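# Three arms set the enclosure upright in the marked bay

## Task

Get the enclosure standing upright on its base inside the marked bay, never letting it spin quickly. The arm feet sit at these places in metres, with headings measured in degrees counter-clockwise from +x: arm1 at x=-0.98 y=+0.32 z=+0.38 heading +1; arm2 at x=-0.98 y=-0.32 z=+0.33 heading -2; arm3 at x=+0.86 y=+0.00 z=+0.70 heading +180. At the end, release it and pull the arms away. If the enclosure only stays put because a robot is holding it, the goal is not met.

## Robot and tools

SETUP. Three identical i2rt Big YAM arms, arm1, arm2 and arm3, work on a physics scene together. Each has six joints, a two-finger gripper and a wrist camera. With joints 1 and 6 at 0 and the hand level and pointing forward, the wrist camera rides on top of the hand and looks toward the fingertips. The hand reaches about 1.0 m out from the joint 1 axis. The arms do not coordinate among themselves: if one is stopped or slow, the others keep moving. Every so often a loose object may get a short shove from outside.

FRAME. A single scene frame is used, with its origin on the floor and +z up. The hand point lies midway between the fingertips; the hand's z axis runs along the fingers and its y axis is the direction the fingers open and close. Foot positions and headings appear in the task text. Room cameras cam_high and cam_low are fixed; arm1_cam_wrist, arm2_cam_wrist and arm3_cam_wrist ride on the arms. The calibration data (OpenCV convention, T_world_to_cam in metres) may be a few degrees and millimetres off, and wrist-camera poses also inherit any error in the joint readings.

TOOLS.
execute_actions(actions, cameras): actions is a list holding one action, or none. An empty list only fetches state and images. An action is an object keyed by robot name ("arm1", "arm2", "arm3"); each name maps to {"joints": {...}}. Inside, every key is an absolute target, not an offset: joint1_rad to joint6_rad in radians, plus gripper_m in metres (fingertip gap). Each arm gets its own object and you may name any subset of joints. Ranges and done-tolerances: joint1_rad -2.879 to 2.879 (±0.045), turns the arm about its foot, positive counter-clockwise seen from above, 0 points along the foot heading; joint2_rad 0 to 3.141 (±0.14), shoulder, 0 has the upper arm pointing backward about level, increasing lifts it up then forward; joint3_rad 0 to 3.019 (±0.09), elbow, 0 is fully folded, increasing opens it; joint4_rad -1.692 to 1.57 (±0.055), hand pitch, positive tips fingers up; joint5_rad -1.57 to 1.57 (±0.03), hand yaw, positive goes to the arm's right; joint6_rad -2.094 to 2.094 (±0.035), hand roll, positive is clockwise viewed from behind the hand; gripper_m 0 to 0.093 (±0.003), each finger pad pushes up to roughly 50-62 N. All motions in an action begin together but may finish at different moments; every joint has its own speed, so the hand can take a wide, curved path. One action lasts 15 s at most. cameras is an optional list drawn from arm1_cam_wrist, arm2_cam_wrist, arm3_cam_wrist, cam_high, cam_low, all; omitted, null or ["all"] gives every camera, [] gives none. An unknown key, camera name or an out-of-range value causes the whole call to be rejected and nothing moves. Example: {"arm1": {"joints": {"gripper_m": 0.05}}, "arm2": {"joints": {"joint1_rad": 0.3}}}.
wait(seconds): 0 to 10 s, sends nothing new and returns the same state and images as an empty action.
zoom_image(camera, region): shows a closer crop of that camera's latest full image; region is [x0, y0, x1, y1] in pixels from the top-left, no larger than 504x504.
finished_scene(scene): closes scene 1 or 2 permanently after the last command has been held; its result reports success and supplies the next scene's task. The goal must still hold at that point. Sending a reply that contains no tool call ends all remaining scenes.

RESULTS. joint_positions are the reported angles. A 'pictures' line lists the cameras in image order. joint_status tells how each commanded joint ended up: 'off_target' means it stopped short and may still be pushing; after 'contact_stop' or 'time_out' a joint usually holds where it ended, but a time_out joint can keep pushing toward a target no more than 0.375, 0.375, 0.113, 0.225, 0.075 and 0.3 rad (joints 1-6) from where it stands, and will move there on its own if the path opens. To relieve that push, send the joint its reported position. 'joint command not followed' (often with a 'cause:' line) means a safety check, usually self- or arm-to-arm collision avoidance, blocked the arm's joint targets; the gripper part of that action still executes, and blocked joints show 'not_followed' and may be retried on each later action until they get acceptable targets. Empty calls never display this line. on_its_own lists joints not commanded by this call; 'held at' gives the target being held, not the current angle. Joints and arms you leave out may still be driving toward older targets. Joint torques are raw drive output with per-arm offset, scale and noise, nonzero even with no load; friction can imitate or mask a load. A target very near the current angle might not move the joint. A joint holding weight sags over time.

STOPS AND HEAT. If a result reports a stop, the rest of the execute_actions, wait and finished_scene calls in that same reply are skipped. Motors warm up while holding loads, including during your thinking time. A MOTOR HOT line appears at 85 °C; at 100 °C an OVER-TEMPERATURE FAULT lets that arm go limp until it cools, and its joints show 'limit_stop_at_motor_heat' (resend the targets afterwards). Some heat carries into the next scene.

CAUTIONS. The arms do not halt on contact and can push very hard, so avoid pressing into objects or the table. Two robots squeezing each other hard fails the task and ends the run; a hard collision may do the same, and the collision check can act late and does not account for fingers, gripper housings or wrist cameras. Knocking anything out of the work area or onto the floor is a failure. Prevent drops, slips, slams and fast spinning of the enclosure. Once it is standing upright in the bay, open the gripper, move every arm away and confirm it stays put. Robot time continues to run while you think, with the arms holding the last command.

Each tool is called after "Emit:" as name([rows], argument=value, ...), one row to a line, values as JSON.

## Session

Emit:
execute_actions(actions=[])

Scene clock: 0.00 s.
Joint torques (N m, as the arm reports them, + toward a larger angle): no reading
Motor temperatures (°C, as the motors report them): arm1=[28 29 28 26 28 26] | arm2=[27 28 27 25 26 28] | arm3=[27 26 29 25 26 25]
arm1.joint_positions: joint1_rad=+0.249 joint2_rad=+0.618 joint3_rad=+1.349 joint4_rad=-1.160 joint5_rad=-0.303 joint6_rad=+0.255 gripper_m=+0.094
arm1.joint_status: not commanded
arm1.hand: x=-0.7520 y=+0.4354 z=+0.9461 quat_wxyz=(-0.484, +0.086, -0.831, -0.260) (m; scene frame)
arm2.joint_positions: joint1_rad=+0.186 joint2_rad=+0.500 joint3_rad=+1.396 joint4_rad=-1.285 joint5_rad=+0.122 joint6_rad=-0.418 gripper_m=+0.094
arm2.joint_status: not commanded
arm2.hand: x=-0.7883 y=-0.3093 z=+0.9076 quat_wxyz=(-0.541, +0.202, -0.807, +0.127) (m; scene frame)
arm3.joint_positions: joint1_rad=+0.053 joint2_rad=+0.454 joint3_rad=+1.406 joint4_rad=-1.325 joint5_rad=+0.171 joint6_rad=+0.151 gripper_m=+0.094
arm3.joint_status: not commanded
arm3.hand: x=+0.6931 y=+0.0186 z=+1.2783 quat_wxyz=(+0.013, -0.821, +0.086, +0.565) (m; scene frame)
pictures: arm1_cam_wrist, arm2_cam_wrist, arm3_cam_wrist, cam_high, cam_low
camera_calibration (this result's frames):
arm1_cam_wrist: T_world_to_cam=[[0.404547, -0.845667, -0.348123, 1.00976], [-0.860532, -0.223155, -0.457915, -0.113305], [0.309559, 0.484819, -0.818, 0.91657], [0, 0, 0, 1]] pos_world=[-0.789731, 0.384268, 1.04939]
arm2_cam_wrist: T_world_to_cam=[[0.207776, -0.884751, 0.417186, -0.487986], [-0.806512, -0.396283, -0.438745, -0.35676], [0.553504, -0.245305, -0.795901, 1.20346], [0, 0, 0, 1]] pos_world=[-0.852457, -0.277911, 1.00489]
arm3_cam_wrist: T_world_to_cam=[[0.138982, 0.988138, -0.0653223, -0.0339075], [0.8242, -0.151987, -0.545522, 0.135673], [-0.548979, 0.0219793, -0.835547, 1.56868], [0, 0, 0, 1]] pos_world=[0.754062, 0.0196474, 1.3825]
Images, in order (width x height): arm1_cam_wrist 504x504, arm2_cam_wrist 504x504, arm3_cam_wrist 504x504, cam_high 896x504, cam_low 896x504.

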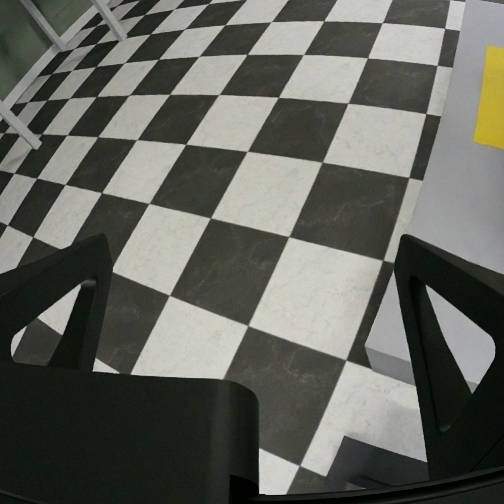

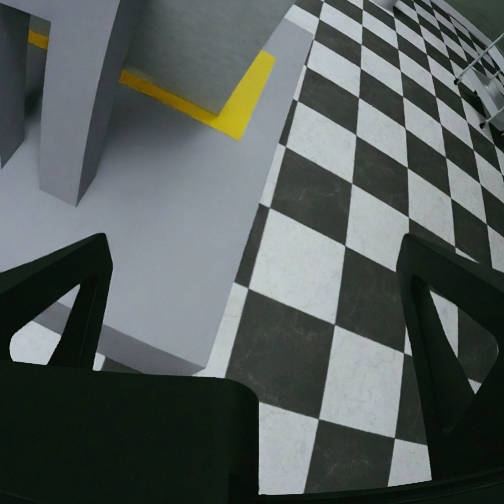

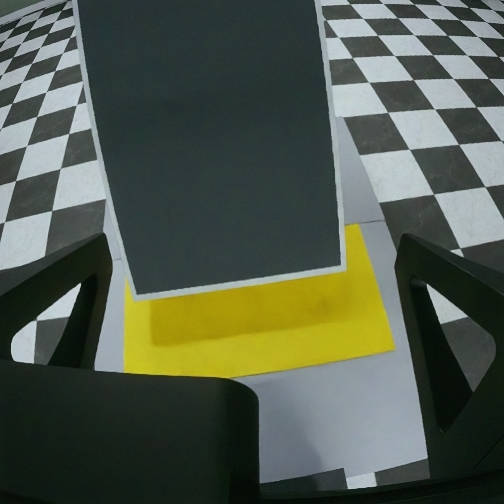

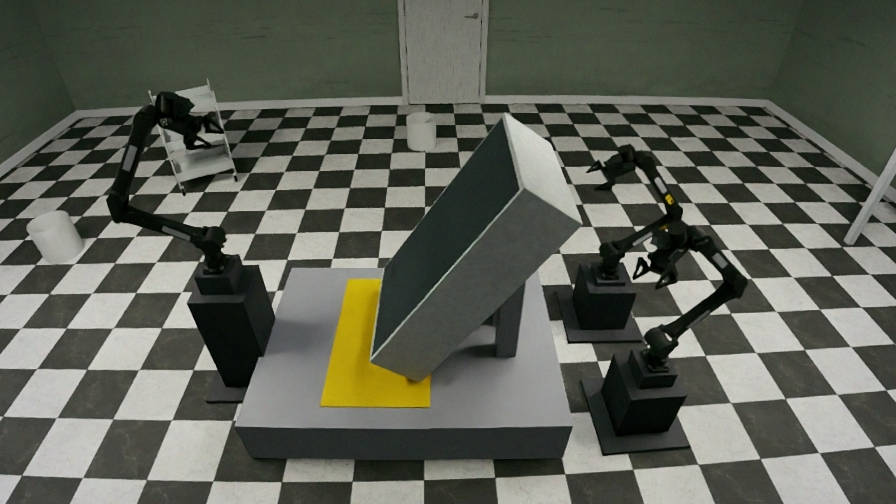

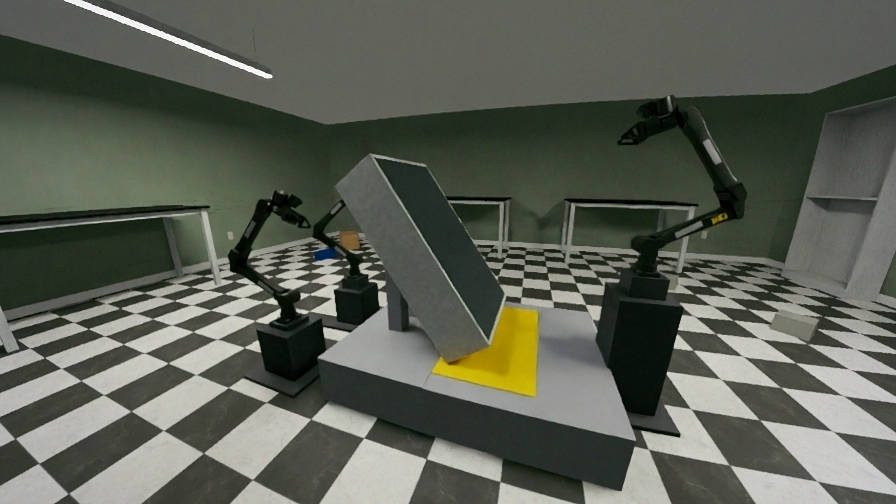

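Emit:
zoom_image(camera="cam_high", region=[230, 100, 630, 480])

Emit:
zoom_image(camera="cam_low", region=[300, 140, 640, 420])

Region (230, 100, 630, 480) of cam_high's 896x504 image, scaled by 1.260, with more detail than that image has; it fills the top 479 rows of this view, and the rest is white.

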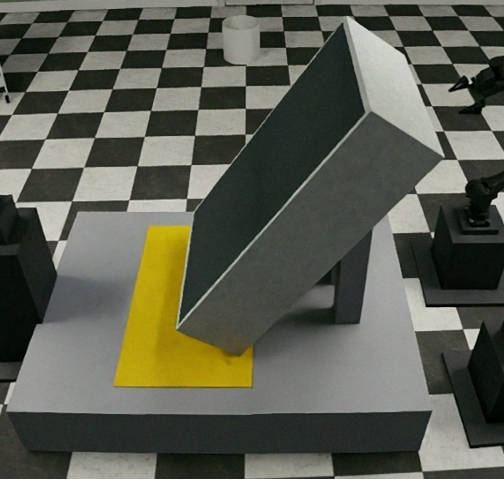

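Region (300, 140, 640, 420) of cam_low's 896x504 image, scaled by 1.482, with more detail than that image has; it fills the top 415 rows of this view, and the rest is white.

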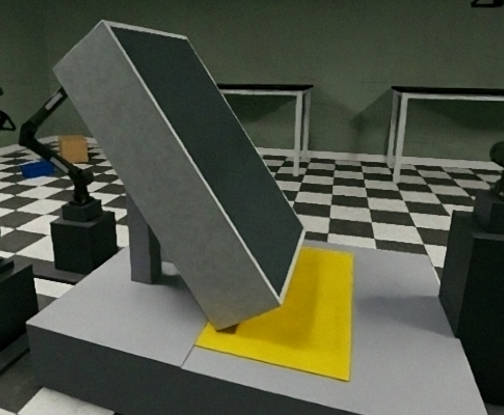

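Emit:
execute_actions([
  {"arm1": {"joints": {"joint1_rad": -0.2, "joint2_rad": 1.025, "joint3_rad": 1.04, "joint4_rad": 0.33, "joint5_rad": 0.0, "joint6_rad": 0.0, "gripper_m": 0.0}}, "arm2": {"joints": {"joint1_rad": 0.23, "joint2_rad": 1.04, "joint3_rad": 1.145, "joint4_rad": 0.33, "joint5_rad": 0.0, "joint6_rad": 0.0, "gripper_m": 0.0}}, "arm3": {"joints": {"joint1_rad": 0.0, "joint2_rad": 2.0, "joint3_rad": 1.9, "joint4_rad": 0.15, "joint5_rad": 0.0, "joint6_rad": 0.0}}},
])

Scene clock: 3.67 s.
Joint torques (N m, as the arm reports them, + toward a larger angle): arm1=[ 1.77 -5.65 10.7   3.    0.12 -0.1 ] | arm2=[-1.77 -5.5  12.07  2.32  0.    0.07] | arm3=[ -1.34 -21.43  12.02   3.46  -0.14  -0.07]
Motor temperatures (°C, as the motors report them): arm1=[28 29 29 26 28 26] | arm2=[27 28 29 25 26 28] | arm3=[27 26 30 25 26 25]
arm1.joint_positions: joint1_rad=-0.199 joint2_rad=+1.026 joint3_rad=+1.003 joint4_rad=+0.304 joint5_rad=-0.003 joint6_rad=+0.007 gripper_m=+0.000
arm1.joint_status: all done
arm1.hand: x=-0.4895 y=+0.2289 z=+0.9338 quat_wxyz=(-0.796, -0.056, -0.598, +0.069) (m; scene frame)
arm2.joint_positions: joint1_rad=+0.224 joint2_rad=+1.051 joint3_rad=+1.111 joint4_rad=+0.307 joint5_rad=+0.002 joint6_rad=-0.009 gripper_m=+0.000
arm2.joint_status: all done
arm2.hand: x=-0.4816 y=-0.2226 z=+0.9317 quat_wxyz=(-0.819, +0.057, -0.567, -0.071) (m; scene frame)
arm3.joint_positions: joint1_rad=+0.012 joint2_rad=+1.992 joint3_rad=+1.879 joint4_rad=+0.137 joint5_rad=+0.005 joint6_rad=+0.009 gripper_m=+0.094
arm3.joint_status: all done
arm3.hand: x=-0.0096 y=-0.0144 z=+1.1061 quat_wxyz=(-0.006, -0.700, -0.002, +0.714) (m; scene frame)
pictures: arm1_cam_wrist, arm2_cam_wrist, arm3_cam_wrist, cam_high, cam_low
camera_calibration (this result's frames):
arm1_cam_wrist: T_world_to_cam=[[-0.169401, -0.985546, 0.00166808, 0.149102], [-0.334928, 0.0559774, -0.940579, 0.704884], [0.926891, -0.159894, -0.339569, 0.928337], [0, 0, 0, 1]] pos_world=[-0.599123, 0.255925, 0.977986]
arm2_cam_wrist: T_world_to_cam=[[0.198888, -0.979749, 0.0231242, -0.143319], [-0.25048, -0.0736308, -0.965318, 0.765753], [0.947472, 0.186198, -0.260052, 0.860679], [0, 0, 0, 1]] pos_world=[-0.595158, -0.244291, 0.96633]
arm3_cam_wrist: T_world_to_cam=[[-0.024313, 0.999662, 0.00920185, 0.00133515], [0.566535, 0.0213615, -0.823761, 0.923648], [-0.823679, -0.014815, -0.566863, 0.739372], [0, 0, 0, 1]] pos_world=[0.0857589, -0.0101115, 1.17997]
Images, in order (width x height): arm1_cam_wrist 504x504, arm2_cam_wrist 504x504, arm3_cam_wrist 504x504, cam_high 896x504, cam_low 896x504.

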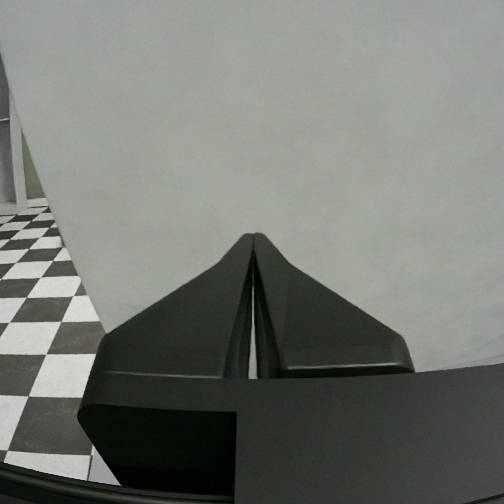

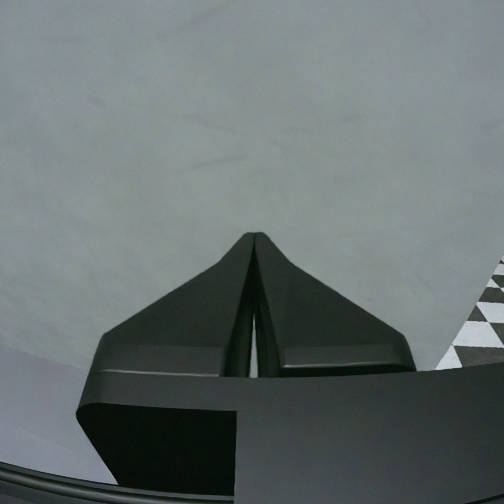

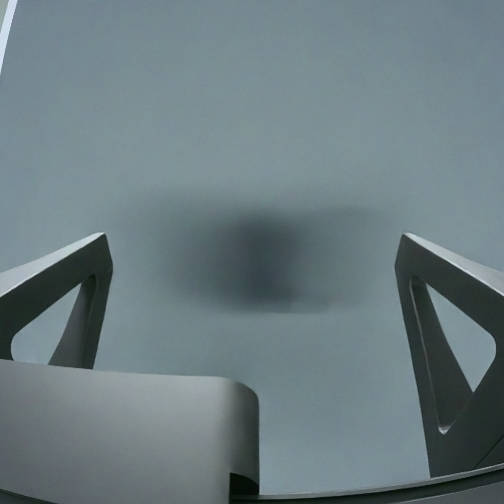

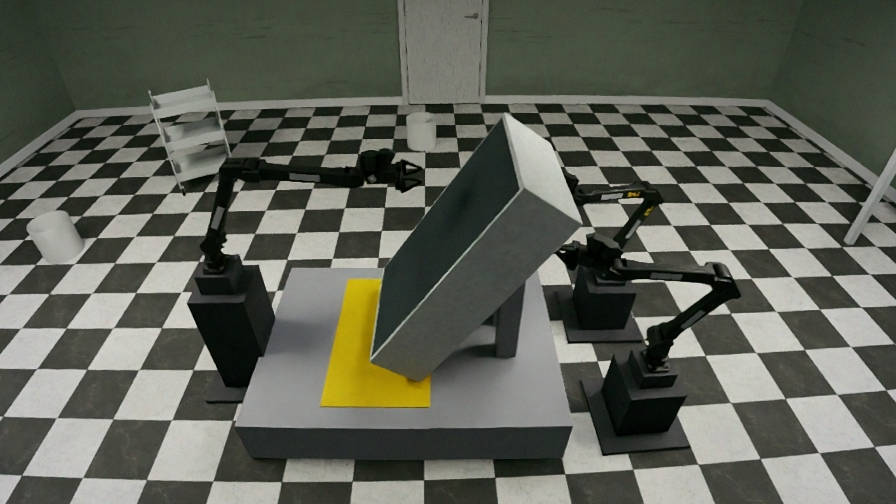

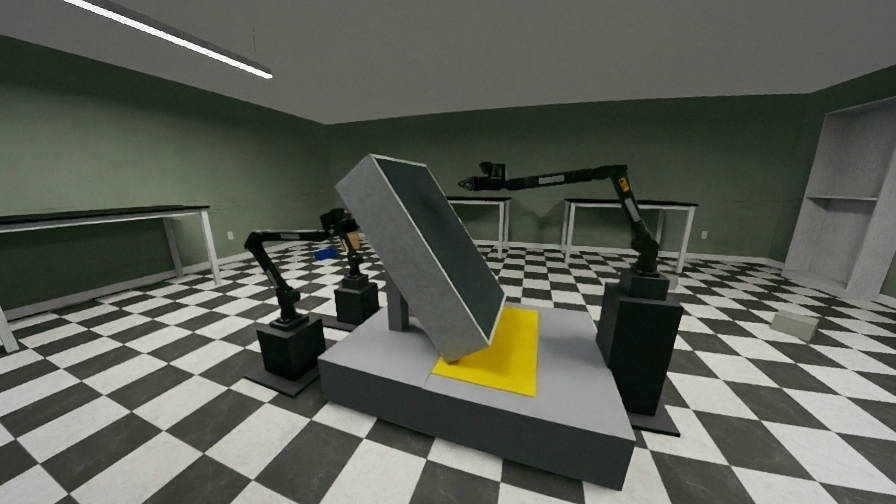

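Emit:
execute_actions([
  {"arm1": {"joints": {"joint1_rad": -0.19, "joint2_rad": 1.235, "joint3_rad": 1.24}}, "arm2": {"joints": {"joint1_rad": 0.21, "joint2_rad": 1.255, "joint3_rad": 1.325}}},
], cameras=["cam_low"])

Scene clock: 5.00 s.
Joint torques (N m, as the arm reports them, + toward a larger angle): arm1=[ 2.13 -5.21 13.12  2.51  0.03 -0.09] | arm2=[-2.29  0.83 15.27  1.6  -0.09  0.09] | arm3=[ -1.36 -21.72  11.92   3.47  -0.14  -0.07]
Motor temperatures (°C, as the motors report them): arm1=[28 29 30 26 28 26] | arm2=[27 28 30 25 26 28] | arm3=[27 27 30 26 26 25]
arm1.joint_positions: joint1_rad=-0.193 joint2_rad=+1.199 joint3_rad=+1.167 joint4_rad=+0.314 joint5_rad=-0.001 joint6_rad=+0.006 gripper_m=+0.000
arm1.joint_status: all done
arm1.hand: x=-0.4264 y=+0.2202 z=+0.9487 quat_wxyz=(-0.797, -0.055, -0.598, +0.068) (m; scene frame)
arm2.joint_positions: joint1_rad=+0.209 joint2_rad=+1.174 joint3_rad=+1.254 joint4_rad=+0.326 joint5_rad=+0.004 joint6_rad=-0.009 gripper_m=+0.000
arm2.joint_status: all done
arm2.hand: x=-0.4390 y=-0.2230 z=+0.9606 quat_wxyz=(-0.830, +0.051, -0.551, -0.066) (m; scene frame)
arm3.joint_positions: joint1_rad=+0.012 joint2_rad=+1.992 joint3_rad=+1.879 joint4_rad=+0.137 joint5_rad=+0.005 joint6_rad=+0.009 gripper_m=+0.094
arm3.joint_status: not commanded
arm3.hand: x=-0.0096 y=-0.0144 z=+1.1061 quat_wxyz=(-0.006, -0.700, -0.002, +0.714) (m; scene frame)
pictures: cam_low
Images, in order (width x height): cam_low 896x504.

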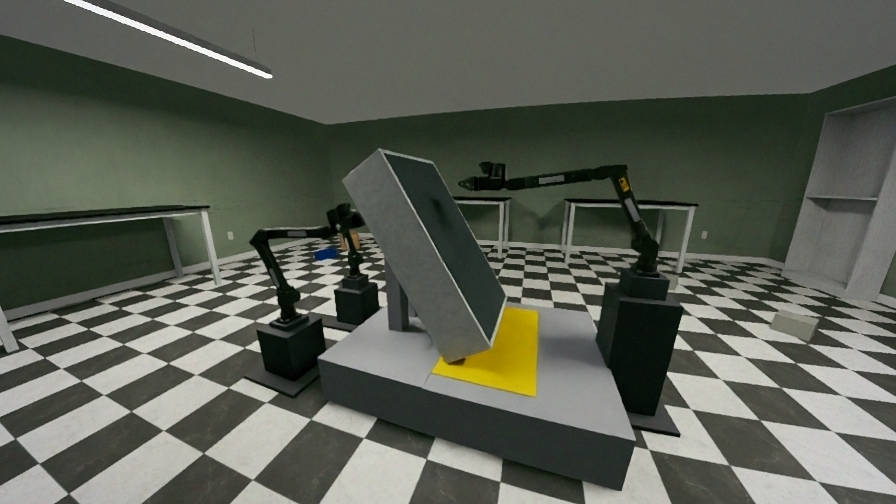

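Emit:
execute_actions([
  {"arm1": {"joints": {"joint1_rad": -0.175, "joint2_rad": 1.365, "joint3_rad": 1.375}}, "arm2": {"joints": {"joint1_rad": 0.195, "joint2_rad": 1.355, "joint3_rad": 1.44}}},
], cameras=["cam_low"])

Scene clock: 6.17 s.
Joint torques (N m, as the arm reports them, + toward a larger angle): arm1=[ 3.02 -7.56 12.47  2.39 -0.01 -0.1 ] | arm2=[-2.   -4.6  12.83  1.66  0.22  0.07] | arm3=[ -1.36 -21.09  11.95   3.42  -0.14  -0.08]
Motor temperatures (°C, as the motors report them): arm1=[28 29 31 26 28 26] | arm2=[27 28 31 25 26 28] | arm3=[27 27 30 26 26 25]
arm1.joint_positions: joint1_rad=-0.185 joint2_rad=+1.331 joint3_rad=+1.311 joint4_rad=+0.317 joint5_rad=+0.000 joint6_rad=+0.006 gripper_m=+0.000
arm1.joint_status: all done
arm1.hand: x=-0.3769 y=+0.2165 z=+0.9634 quat_wxyz=(-0.801, -0.052, -0.592, +0.065) (m; scene frame)
arm2.joint_positions: joint1_rad=+0.196 joint2_rad=+1.307 joint3_rad=+1.397 joint4_rad=+0.329 joint5_rad=-0.003 joint6_rad=-0.009 gripper_m=+0.000
arm2.joint_status: all done
arm2.hand: x=-0.3900 y=-0.2211 z=+0.9753 quat_wxyz=(-0.834, +0.050, -0.545, -0.062) (m; scene frame)
arm3.joint_positions: joint1_rad=+0.012 joint2_rad=+1.992 joint3_rad=+1.879 joint4_rad=+0.137 joint5_rad=+0.005 joint6_rad=+0.009 gripper_m=+0.094
arm3.joint_status: not commanded
arm3.hand: x=-0.0096 y=-0.0144 z=+1.1061 quat_wxyz=(-0.006, -0.700, -0.002, +0.714) (m; scene frame)
pictures: cam_low
Images, in order (width x height): cam_low 896x504.

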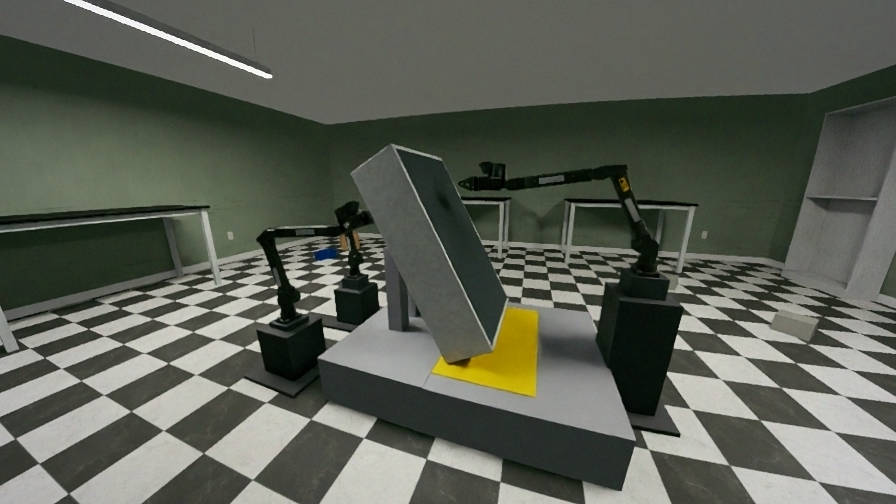

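Emit:
execute_actions([
  {"arm1": {"joints": {"joint1_rad": -0.165, "joint2_rad": 1.475, "joint3_rad": 1.50}}, "arm2": {"joints": {"joint1_rad": 0.185, "joint2_rad": 1.46, "joint3_rad": 1.56}}},
], cameras=["cam_low"])

Scene clock: 7.27 s.
Joint torques (N m, as the arm reports them, + toward a larger angle): arm1=[ 3.19 -9.21 12.38  2.34 -0.02 -0.09] | arm2=[-2.57 -6.88 12.38  1.56  0.17  0.08] | arm3=[ -1.35 -21.24  11.92   3.41  -0.14  -0.07]
Motor temperatures (°C, as the motors report them): arm1=[28 29 32 26 28 26] | arm2=[27 28 31 25 26 28] | arm3=[27 27 31 26 26 25]
arm1.joint_positions: joint1_rad=-0.178 joint2_rad=+1.447 joint3_rad=+1.439 joint4_rad=+0.319 joint5_rad=+0.000 joint6_rad=+0.006 gripper_m=+0.000
arm1.joint_status: all done
arm1.hand: x=-0.3331 y=+0.2136 z=+0.9712 quat_wxyz=(-0.806, -0.049, -0.587, +0.063) (m; scene frame)
arm2.joint_positions: joint1_rad=+0.189 joint2_rad=+1.425 joint3_rad=+1.521 joint4_rad=+0.330 joint5_rad=-0.002 joint6_rad=-0.009 gripper_m=+0.000
arm2.joint_status: all done
arm2.hand: x=-0.3451 y=-0.2187 z=+0.9797 quat_wxyz=(-0.836, +0.047, -0.543, -0.059) (m; scene frame)
arm3.joint_positions: joint1_rad=+0.012 joint2_rad=+1.992 joint3_rad=+1.879 joint4_rad=+0.137 joint5_rad=+0.005 joint6_rad=+0.009 gripper_m=+0.094
arm3.joint_status: not commanded
arm3.hand: x=-0.0096 y=-0.0144 z=+1.1061 quat_wxyz=(-0.006, -0.700, -0.002, +0.714) (m; scene frame)
pictures: cam_low
Images, in order (width x height): cam_low 896x504.

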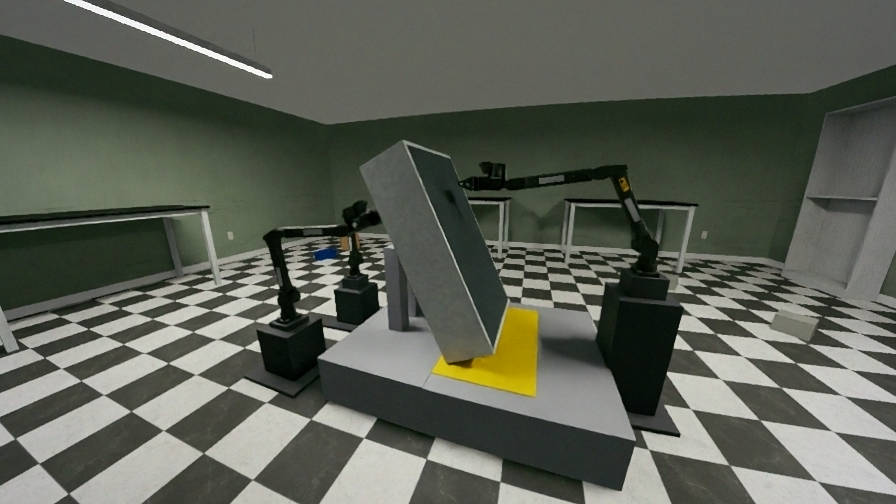

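Emit:
execute_actions([
  {"arm1": {"joints": {"joint1_rad": -0.155, "joint2_rad": 1.58, "joint3_rad": 1.625}}, "arm2": {"joints": {"joint1_rad": 0.175, "joint2_rad": 1.56, "joint3_rad": 1.685}}},
], cameras=["cam_high", "arm3_cam_wrist"])

Scene clock: 8.47 s.
Joint torques (N m, as the arm reports them, + toward a larger angle): arm1=[  2.9  -12.28  12.2    2.27  -0.06  -0.11] | arm2=[ -2.91 -11.29  12.88   1.51   0.13   0.08] | arm3=[ -1.33 -21.31  11.91   3.42  -0.14  -0.07]
Motor temperatures (°C, as the motors report them): arm1=[28 29 32 26 28 26] | arm2=[27 28 32 25 26 28] | arm3=[27 27 31 26 26 25]
arm1.joint_positions: joint1_rad=-0.166 joint2_rad=+1.567 joint3_rad=+1.565 joint4_rad=+0.319 joint5_rad=+0.001 joint6_rad=+0.006 gripper_m=+0.000
arm1.joint_status: all done
arm1.hand: x=-0.2868 y=+0.2143 z=+0.9696 quat_wxyz=(-0.808, -0.046, -0.585, +0.058) (m; scene frame)
arm2.joint_positions: joint1_rad=+0.182 joint2_rad=+1.547 joint3_rad=+1.642 joint4_rad=+0.331 joint5_rad=-0.001 joint6_rad=-0.009 gripper_m=+0.000
arm2.joint_status: all done
arm2.hand: x=-0.2984 y=-0.2164 z=+0.9749 quat_wxyz=(-0.837, +0.045, -0.543, -0.056) (m; scene frame)
arm3.joint_positions: joint1_rad=+0.012 joint2_rad=+1.992 joint3_rad=+1.879 joint4_rad=+0.137 joint5_rad=+0.005 joint6_rad=+0.009 gripper_m=+0.094
arm3.joint_status: not commanded
arm3.hand: x=-0.0096 y=-0.0144 z=+1.1061 quat_wxyz=(-0.006, -0.700, -0.002, +0.714) (m; scene frame)
pictures: arm3_cam_wrist, cam_high
camera_calibration (this result's frames):
arm3_cam_wrist: T_world_to_cam=[[-0.024313, 0.999662, 0.00920185, 0.00133515], [0.566535, 0.0213615, -0.823761, 0.923648], [-0.823679, -0.014815, -0.566863, 0.739372], [0, 0, 0, 1]] pos_world=[0.0857589, -0.0101115, 1.17997]
Images, in order (width x height): arm3_cam_wrist 504x504, cam_high 896x504.

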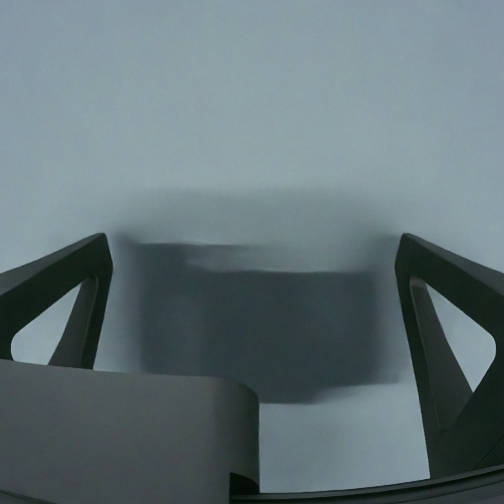

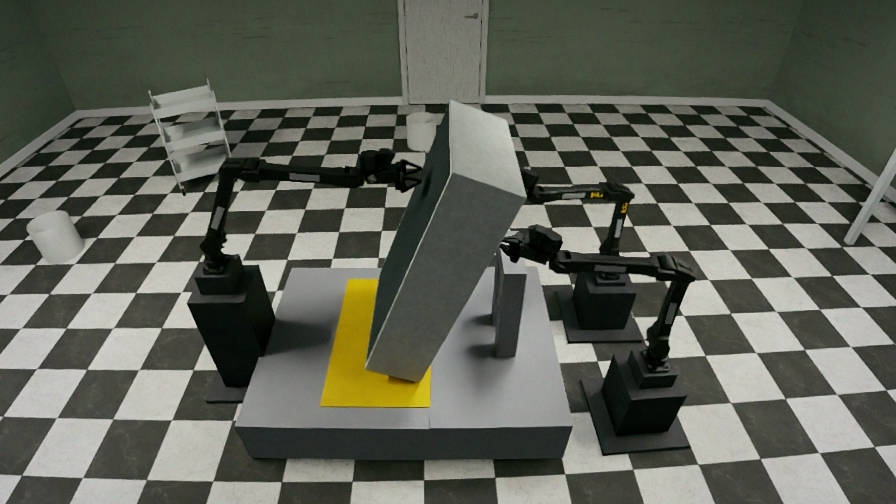

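Emit:
execute_actions([
  {"arm1": {"joints": {"joint1_rad": -0.15, "joint2_rad": 1.68, "joint3_rad": 1.75}}, "arm2": {"joints": {"joint1_rad": 0.168, "joint2_rad": 1.66, "joint3_rad": 1.81}}, "arm3": {"joints": {"joint2_rad": 1.97, "joint3_rad": 1.855}}},
], cameras=["cam_high", "arm3_cam_wrist"])

Scene clock: 10.33 s.
Joint torques (N m, as the arm reports them, + toward a larger angle): arm1=[  2.87 -15.31  12.6    2.32  -0.07  -0.1 ] | arm2=[ -2.53 -13.06  13.32   1.62   0.14   0.05] | arm3=[ -1.56 -21.16   9.82   3.35  -0.13  -0.06]
Motor temperatures (°C, as the motors report them): arm1=[28 29 33 26 28 26] | arm2=[27 28 33 25 26 28] | arm3=[27 28 31 26 26 25]
arm1.joint_positions: joint1_rad=-0.160 joint2_rad=+1.677 joint3_rad=+1.684 joint4_rad=+0.319 joint5_rad=+0.001 joint6_rad=+0.006 gripper_m=+0.000
arm1.joint_status: all done
arm1.hand: x=-0.2462 y=+0.2128 z=+0.9657 quat_wxyz=(-0.811, -0.044, -0.581, +0.056) (m; scene frame)
arm2.joint_positions: joint1_rad=+0.174 joint2_rad=+1.654 joint3_rad=+1.759 joint4_rad=+0.330 joint5_rad=-0.001 joint6_rad=-0.009 gripper_m=+0.000
arm2.joint_status: all done
arm2.hand: x=-0.2589 y=-0.2160 z=+0.9718 quat_wxyz=(-0.839, +0.043, -0.540, -0.053) (m; scene frame)
arm3.joint_positions: joint1_rad=+0.011 joint2_rad=+1.962 joint3_rad=+1.861 joint4_rad=+0.138 joint5_rad=+0.004 joint6_rad=+0.008 gripper_m=+0.094
arm3.joint_status: all done
arm3.hand: x=-0.0004 y=-0.0134 z=+1.1200 quat_wxyz=(-0.006, -0.696, -0.002, +0.718) (m; scene frame)
pictures: arm3_cam_wrist, cam_high
camera_calibration (this result's frames):
arm3_cam_wrist: T_world_to_cam=[[-0.0234352, 0.999671, 0.0104626, -0.00100062], [0.555807, 0.0217273, -0.831027, 0.938045], [-0.830981, -0.0136601, -0.556134, 0.7429], [0, 0, 0, 1]] pos_world=[0.09594, -0.00923278, 1.1927]
Images, in order (width x height): arm3_cam_wrist 504x504, cam_high 896x504.

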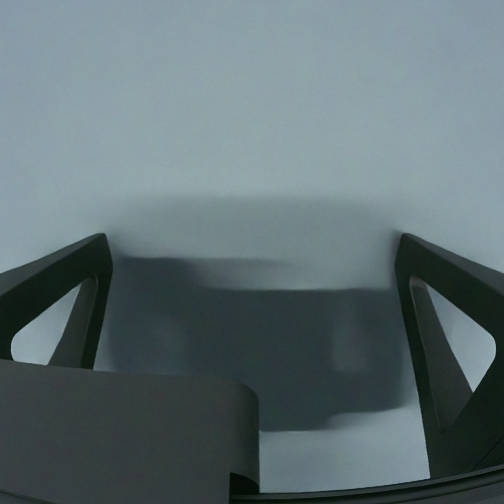

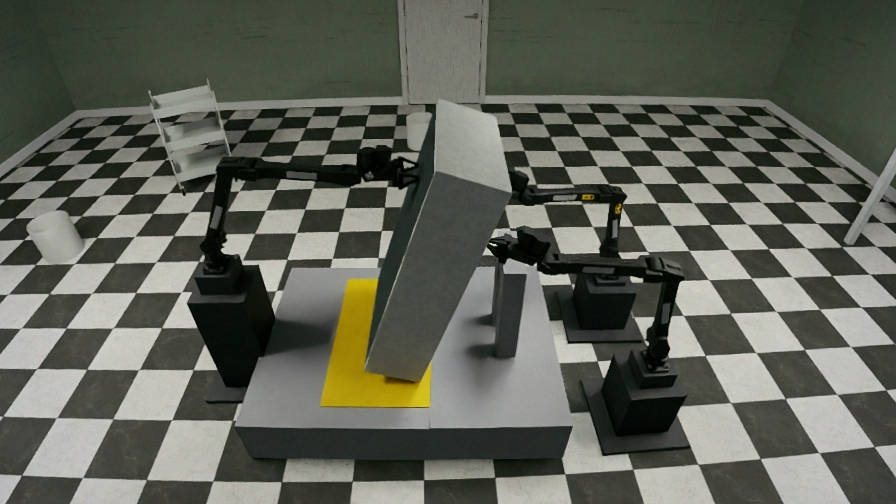

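Emit:
execute_actions([
  {"arm1": {"joints": {"joint1_rad": -0.145, "joint2_rad": 1.785, "joint3_rad": 1.885}}, "arm2": {"joints": {"joint1_rad": 0.16, "joint2_rad": 1.765, "joint3_rad": 1.935}}, "arm3": {"joints": {"joint2_rad": 1.89, "joint3_rad": 1.75}}},
], cameras=["cam_high"])

Scene clock: 11.57 s.
Joint torques (N m, as the arm reports them, + toward a larger angle): arm1=[  2.82 -16.27  12.92   2.27  -0.07  -0.1 ] | arm2=[ -2.6  -15.29  13.64   1.63   0.12   0.07] | arm3=[ -1.03 -17.6   10.04   3.28  -0.15  -0.04]
Motor temperatures (°C, as the motors report them): arm1=[28 30 34 26 28 26] | arm2=[27 28 34 25 26 28] | arm3=[27 28 32 26 26 25]
arm1.joint_positions: joint1_rad=-0.156 joint2_rad=+1.778 joint3_rad=+1.813 joint4_rad=+0.319 joint5_rad=+0.001 joint6_rad=+0.006 gripper_m=+0.000
arm1.joint_status: all done
arm1.hand: x=-0.2118 y=+0.2114 z=+0.9700 quat_wxyz=(-0.819, -0.042, -0.570, +0.055) (m; scene frame)
arm2.joint_positions: joint1_rad=+0.168 joint2_rad=+1.757 joint3_rad=+1.881 joint4_rad=+0.330 joint5_rad=+0.000 joint6_rad=-0.009 gripper_m=+0.000
arm2.joint_status: all done
arm2.hand: x=-0.2239 y=-0.2162 z=+0.9711 quat_wxyz=(-0.845, +0.040, -0.532, -0.051) (m; scene frame)
arm3.joint_positions: joint1_rad=+0.011 joint2_rad=+1.854 joint3_rad=+1.752 joint4_rad=+0.139 joint5_rad=+0.005 joint6_rad=+0.005 gripper_m=+0.094
arm3.joint_status: all done
arm3.hand: x=+0.0357 y=-0.0128 z=+1.1407 quat_wxyz=(-0.005, -0.695, -0.003, +0.719) (m; scene frame)
pictures: cam_high
Images, in order (width x height): cam_high 896x504.

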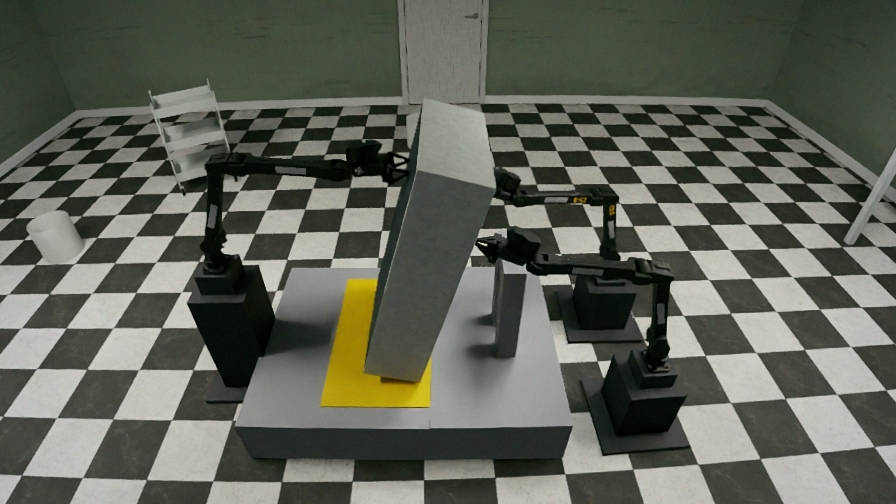

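Emit:
execute_actions([
  {"arm1": {"joints": {"joint2_rad": 1.88, "joint3_rad": 2.01}}, "arm2": {"joints": {"joint2_rad": 1.87, "joint3_rad": 2.07}}, "arm3": {"joints": {"joint2_rad": 1.795, "joint3_rad": 1.635}}},
], cameras=["cam_high"])

Scene clock: 12.87 s.
Joint torques (N m, as the arm reports them, + toward a larger angle): arm1=[  2.47 -17.52  12.94   2.24  -0.03  -0.1 ] | arm2=[ -2.23 -16.16  13.64   1.56   0.04   0.11] | arm3=[ -1.58 -15.51  10.64   3.02  -0.26   0.  ]
Motor temperatures (°C, as the motors report them): arm1=[28 30 34 26 28 26] | arm2=[27 29 35 25 26 28] | arm3=[27 28 32 26 26 25]
arm1.joint_positions: joint1_rad=-0.154 joint2_rad=+1.876 joint3_rad=+1.938 joint4_rad=+0.319 joint5_rad=+0.001 joint6_rad=+0.006 gripper_m=+0.000
arm1.joint_status: all done
arm1.hand: x=-0.1809 y=+0.2085 z=+0.9710 quat_wxyz=(-0.827, -0.040, -0.559, +0.054) (m; scene frame)
arm2.joint_positions: joint1_rad=+0.165 joint2_rad=+1.862 joint3_rad=+2.016 joint4_rad=+0.330 joint5_rad=+0.001 joint6_rad=-0.008 gripper_m=+0.000
arm2.joint_status: all done
arm2.hand: x=-0.1914 y=-0.2146 z=+0.9718 quat_wxyz=(-0.852, +0.038, -0.519, -0.050) (m; scene frame)
arm3.joint_positions: joint1_rad=+0.011 joint2_rad=+1.753 joint3_rad=+1.630 joint4_rad=+0.144 joint5_rad=+0.009 joint6_rad=+0.001 gripper_m=+0.094
arm3.joint_status: all done
arm3.hand: x=+0.0722 y=-0.0116 z=+1.1445 quat_wxyz=(-0.002, -0.701, -0.003, +0.713) (m; scene frame)
pictures: cam_high
Images, in order (width x height): cam_high 896x504.

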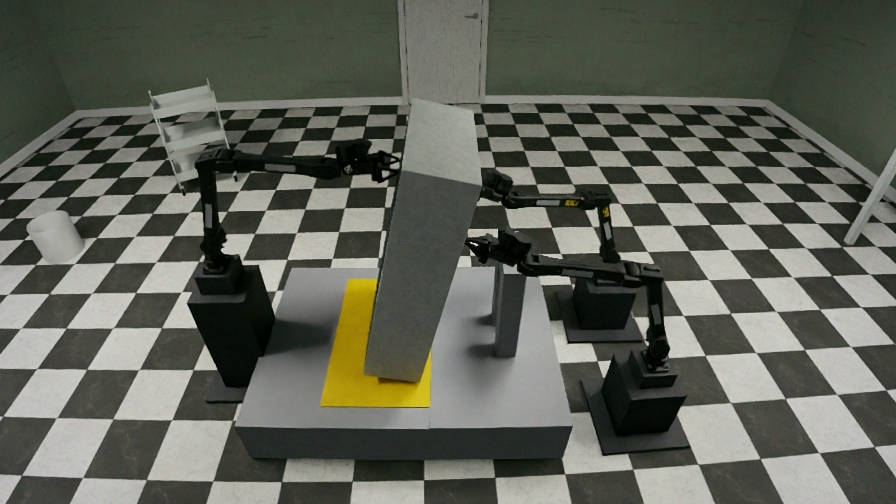

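Emit:
execute_actions([
  {"arm1": {"joints": {"joint2_rad": 1.965, "joint3_rad": 2.125}}, "arm2": {"joints": {"joint2_rad": 1.96, "joint3_rad": 2.195}}, "arm3": {"joints": {"joint2_rad": 1.715, "joint3_rad": 1.54}}},
], cameras=["cam_high"])

Scene clock: 14.27 s.
Joint torques (N m, as the arm reports them, + toward a larger angle): arm1=[  2.8  -18.28  12.91   2.19  -0.02  -0.1 ] | arm2=[ -1.66 -17.17  13.81   1.51   0.06   0.07] | arm3=[ -1.29 -14.34  11.82   3.39  -0.19  -0.08]
Motor temperatures (°C, as the motors report them): arm1=[28 30 35 26 28 26] | arm2=[27 29 35 25 26 28] | arm3=[27 28 32 26 26 25]
arm1.joint_positions: joint1_rad=-0.154 joint2_rad=+1.956 joint3_rad=+2.053 joint4_rad=+0.319 joint5_rad=+0.001 joint6_rad=+0.006 gripper_m=+0.000
arm1.joint_status: all done
arm1.hand: x=-0.1587 y=+0.2054 z=+0.9767 quat_wxyz=(-0.836, -0.039, -0.544, +0.055) (m; scene frame)
arm2.joint_positions: joint1_rad=+0.165 joint2_rad=+1.950 joint3_rad=+2.140 joint4_rad=+0.330 joint5_rad=+0.001 joint6_rad=-0.008 gripper_m=+0.000
arm2.joint_status: all done
arm2.hand: x=-0.1688 y=-0.2120 z=+0.9767 quat_wxyz=(-0.862, +0.036, -0.504, -0.050) (m; scene frame)
arm3.joint_positions: joint1_rad=+0.012 joint2_rad=+1.668 joint3_rad=+1.518 joint4_rad=+0.137 joint5_rad=+0.006 joint6_rad=+0.010 gripper_m=+0.094
arm3.joint_status: all done
arm3.hand: x=+0.1046 y=-0.0121 z=+1.1360 quat_wxyz=(-0.006, -0.713, -0.001, +0.701) (m; scene frame)
pictures: cam_high
Images, in order (width x height): cam_high 896x504.

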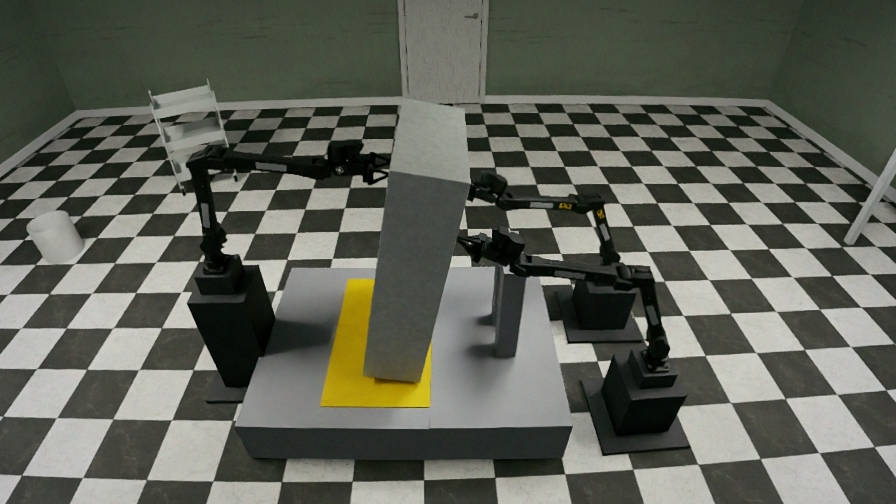

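Emit:
execute_actions([
  {"arm3": {"joints": {"joint2_rad": 1.635, "joint3_rad": 1.45}}},
], cameras=["cam_low"])

Scene clock: 15.53 s.
Joint torques (N m, as the arm reports them, + toward a larger angle): arm1=[  2.82 -18.09  12.93   2.21  -0.02  -0.1 ] | arm2=[ -3.02 -16.87  13.62   1.49   0.09   0.1 ] | arm3=[ -1.61 -11.85  13.12   4.04  -0.22  -0.18]
Motor temperatures (°C, as the motors report them): arm1=[28 30 35 26 28 26] | arm2=[27 29 36 25 26 28] | arm3=[27 28 32 26 26 25]
arm1.joint_positions: joint1_rad=-0.154 joint2_rad=+1.956 joint3_rad=+2.053 joint4_rad=+0.319 joint5_rad=+0.001 joint6_rad=+0.006 gripper_m=+0.000
arm1.joint_status: not commanded
arm1.hand: x=-0.1587 y=+0.2054 z=+0.9767 quat_wxyz=(-0.836, -0.039, -0.544, +0.055) (m; scene frame)
arm2.joint_positions: joint1_rad=+0.165 joint2_rad=+1.950 joint3_rad=+2.140 joint4_rad=+0.330 joint5_rad=+0.001 joint6_rad=-0.008 gripper_m=+0.000
arm2.joint_status: not commanded
arm2.hand: x=-0.1688 y=-0.2120 z=+0.9767 quat_wxyz=(-0.862, +0.036, -0.504, -0.050) (m; scene frame)
arm3.joint_positions: joint1_rad=+0.014 joint2_rad=+1.578 joint3_rad=+1.413 joint4_rad=+0.124 joint5_rad=+0.007 joint6_rad=+0.020 gripper_m=+0.094
arm3.joint_status: all done
arm3.hand: x=+0.1394 y=-0.0130 z=+1.1315 quat_wxyz=(-0.010, -0.723, +0.002, +0.691) (m; scene frame)
pictures: cam_low
Images, in order (width x height): cam_low 896x504.

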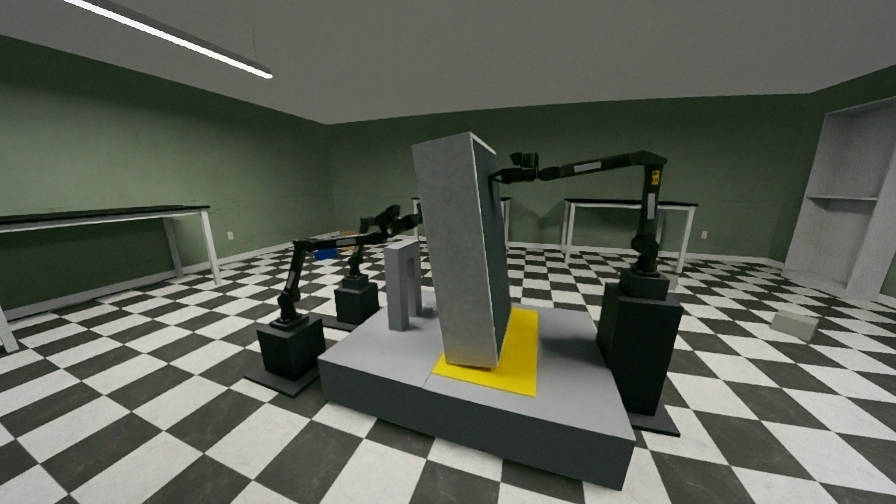

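Emit:
execute_actions([
  {"arm3": {"joints": {"joint2_rad": 1.555, "joint3_rad": 1.365}}, "arm1": {"joints": {"joint2_rad": 1.75, "joint3_rad": 1.85}}, "arm2": {"joints": {"joint2_rad": 1.75, "joint3_rad": 1.93}}},
], cameras=["cam_low"])

Scene clock: 16.87 s.
Joint torques (N m, as the arm reports them, + toward a larger angle): arm1=[  2.81 -16.25   8.23   2.19  -0.04  -0.09] | arm2=[ -2.2  -14.96   9.72   1.38   0.     0.05] | arm3=[-1.82 -9.76 14.27  4.68 -0.29 -0.3 ]
Motor temperatures (°C, as the motors report them): arm1=[28 31 35 26 28 26] | arm2=[27 29 36 25 26 28] | arm3=[27 28 33 26 26 25]
arm1.joint_positions: joint1_rad=-0.154 joint2_rad=+1.750 joint3_rad=+1.851 joint4_rad=+0.319 joint5_rad=+0.001 joint6_rad=+0.006 gripper_m=+0.000
arm1.joint_status: all done
arm1.hand: x=-0.2293 y=+0.2152 z=+1.0143 quat_wxyz=(-0.837, -0.039, -0.543, +0.055) (m; scene frame)
arm2.joint_positions: joint1_rad=+0.165 joint2_rad=+1.750 joint3_rad=+1.923 joint4_rad=+0.330 joint5_rad=+0.001 joint6_rad=-0.008 gripper_m=+0.000
arm2.joint_status: all done
arm2.hand: x=-0.2338 y=-0.2202 z=+1.0010 quat_wxyz=(-0.857, +0.037, -0.511, -0.050) (m; scene frame)
arm3.joint_positions: joint1_rad=+0.017 joint2_rad=+1.490 joint3_rad=+1.313 joint4_rad=+0.111 joint5_rad=+0.008 joint6_rad=+0.030 gripper_m=+0.094
arm3.joint_status: all done
arm3.hand: x=+0.1743 y=-0.0142 z=+1.1260 quat_wxyz=(-0.013, -0.731, +0.005, +0.682) (m; scene frame)
pictures: cam_low
Images, in order (width x height): cam_low 896x504.

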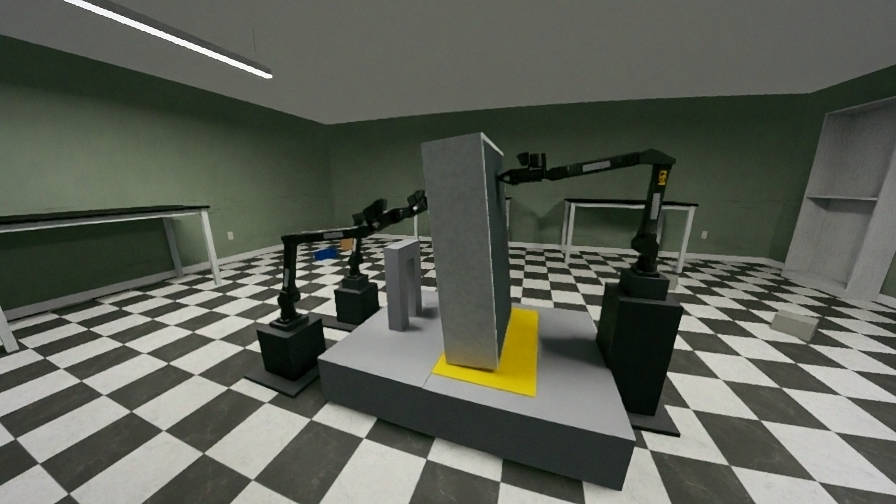

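Emit:
execute_actions([
  {"arm3": {"joints": {"joint2_rad": 1.485, "joint3_rad": 1.275}}, "arm1": {"joints": {"joint2_rad": 1.55, "joint3_rad": 1.65}}, "arm2": {"joints": {"joint2_rad": 1.55, "joint3_rad": 1.73}}},
], cameras=["cam_low"])

Scene clock: 18.10 s.
Joint torques (N m, as the arm reports them, + toward a larger angle): arm1=[  2.8  -13.06   8.31   2.16  -0.03  -0.12] | arm2=[ -2.41 -11.72   9.79   1.43   0.08   0.05] | arm3=[-2.14 -7.86 15.32  4.99 -0.33 -0.34]
Motor temperatures (°C, as the motors report them): arm1=[28 31 35 26 28 26] | arm2=[27 30 36 25 26 28] | arm3=[27 28 33 26 26 25]
arm1.joint_positions: joint1_rad=-0.154 joint2_rad=+1.549 joint3_rad=+1.649 joint4_rad=+0.319 joint5_rad=+0.001 joint6_rad=+0.006 gripper_m=+0.000
arm1.joint_status: all done
arm1.hand: x=-0.3035 y=+0.2254 z=+1.0335 quat_wxyz=(-0.837, -0.039, -0.543, +0.055) (m; scene frame)
arm2.joint_positions: joint1_rad=+0.165 joint2_rad=+1.545 joint3_rad=+1.722 joint4_rad=+0.330 joint5_rad=+0.001 joint6_rad=-0.008 gripper_m=+0.000
arm2.joint_status: all done
arm2.hand: x=-0.3102 y=-0.2300 z=+1.0239 quat_wxyz=(-0.858, +0.037, -0.509, -0.050) (m; scene frame)
arm3.joint_positions: joint1_rad=+0.021 joint2_rad=+1.403 joint3_rad=+1.211 joint4_rad=+0.106 joint5_rad=+0.010 joint6_rad=+0.036 gripper_m=+0.094
arm3.joint_status: all done
arm3.hand: x=+0.2091 y=-0.0158 z=+1.1178 quat_wxyz=(-0.016, -0.738, +0.006, +0.675) (m; scene frame)
pictures: cam_low
Images, in order (width x height): cam_low 896x504.

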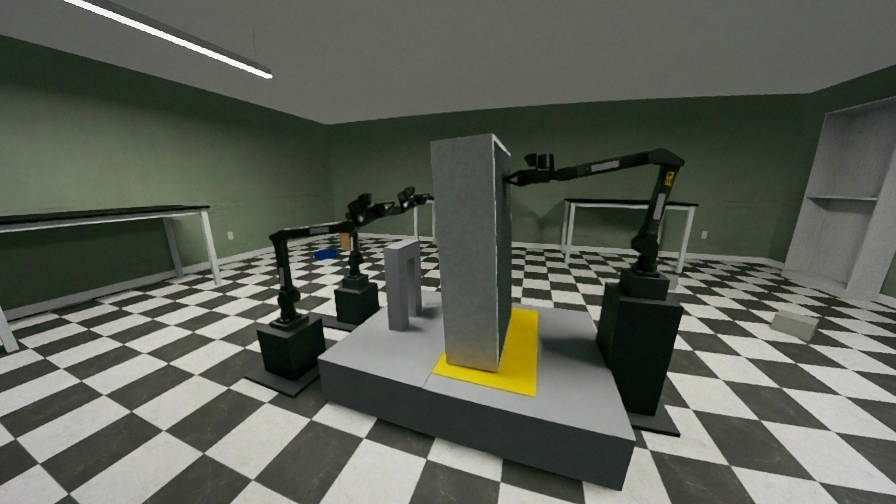

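Emit:
execute_actions([
  {"arm3": {"joints": {"joint2_rad": 1.42, "joint3_rad": 1.19}}, "arm1": {"joints": {"joint2_rad": 1.35, "joint3_rad": 1.45}}, "arm2": {"joints": {"joint2_rad": 1.35, "joint3_rad": 1.53}}},
], cameras=["cam_low"])

Scene clock: 19.33 s.
Joint torques (N m, as the arm reports them, + toward a larger angle): arm1=[ 2.86 -9.6   8.28  2.17 -0.02 -0.1 ] | arm2=[-2.39 -8.36  9.86  1.55  0.03  0.1 ] | arm3=[-2.62 -5.13 15.86  5.17 -0.32 -0.39]
Motor temperatures (°C, as the motors report them): arm1=[28 31 35 26 28 26] | arm2=[27 30 36 25 26 28] | arm3=[27 28 34 26 26 25]
arm1.joint_positions: joint1_rad=-0.154 joint2_rad=+1.346 joint3_rad=+1.449 joint4_rad=+0.319 joint5_rad=+0.001 joint6_rad=+0.006 gripper_m=+0.000
arm1.joint_status: all done
arm1.hand: x=-0.3809 y=+0.2361 z=+1.0395 quat_wxyz=(-0.838, -0.039, -0.542, +0.055) (m; scene frame)
arm2.joint_positions: joint1_rad=+0.165 joint2_rad=+1.343 joint3_rad=+1.522 joint4_rad=+0.330 joint5_rad=+0.001 joint6_rad=-0.008 gripper_m=+0.000
arm2.joint_status: all done
arm2.hand: x=-0.3870 y=-0.2399 z=+1.0294 quat_wxyz=(-0.859, +0.037, -0.509, -0.050) (m; scene frame)
arm3.joint_positions: joint1_rad=+0.025 joint2_rad=+1.320 joint3_rad=+1.119 joint4_rad=+0.101 joint5_rad=+0.010 joint6_rad=+0.040 gripper_m=+0.094
arm3.joint_status: all done
arm3.hand: x=+0.2420 y=-0.0171 z=+1.1092 quat_wxyz=(-0.018, -0.743, +0.006, +0.669) (m; scene frame)
pictures: cam_low
Images, in order (width x height): cam_low 896x504.

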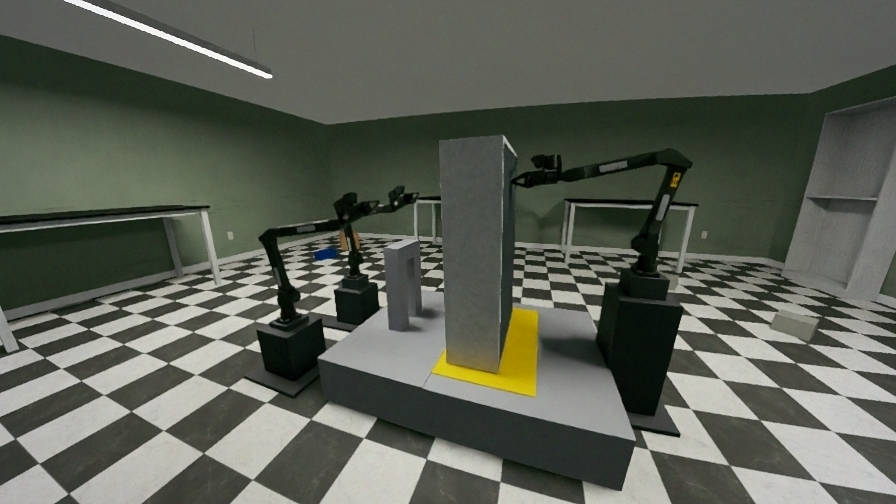

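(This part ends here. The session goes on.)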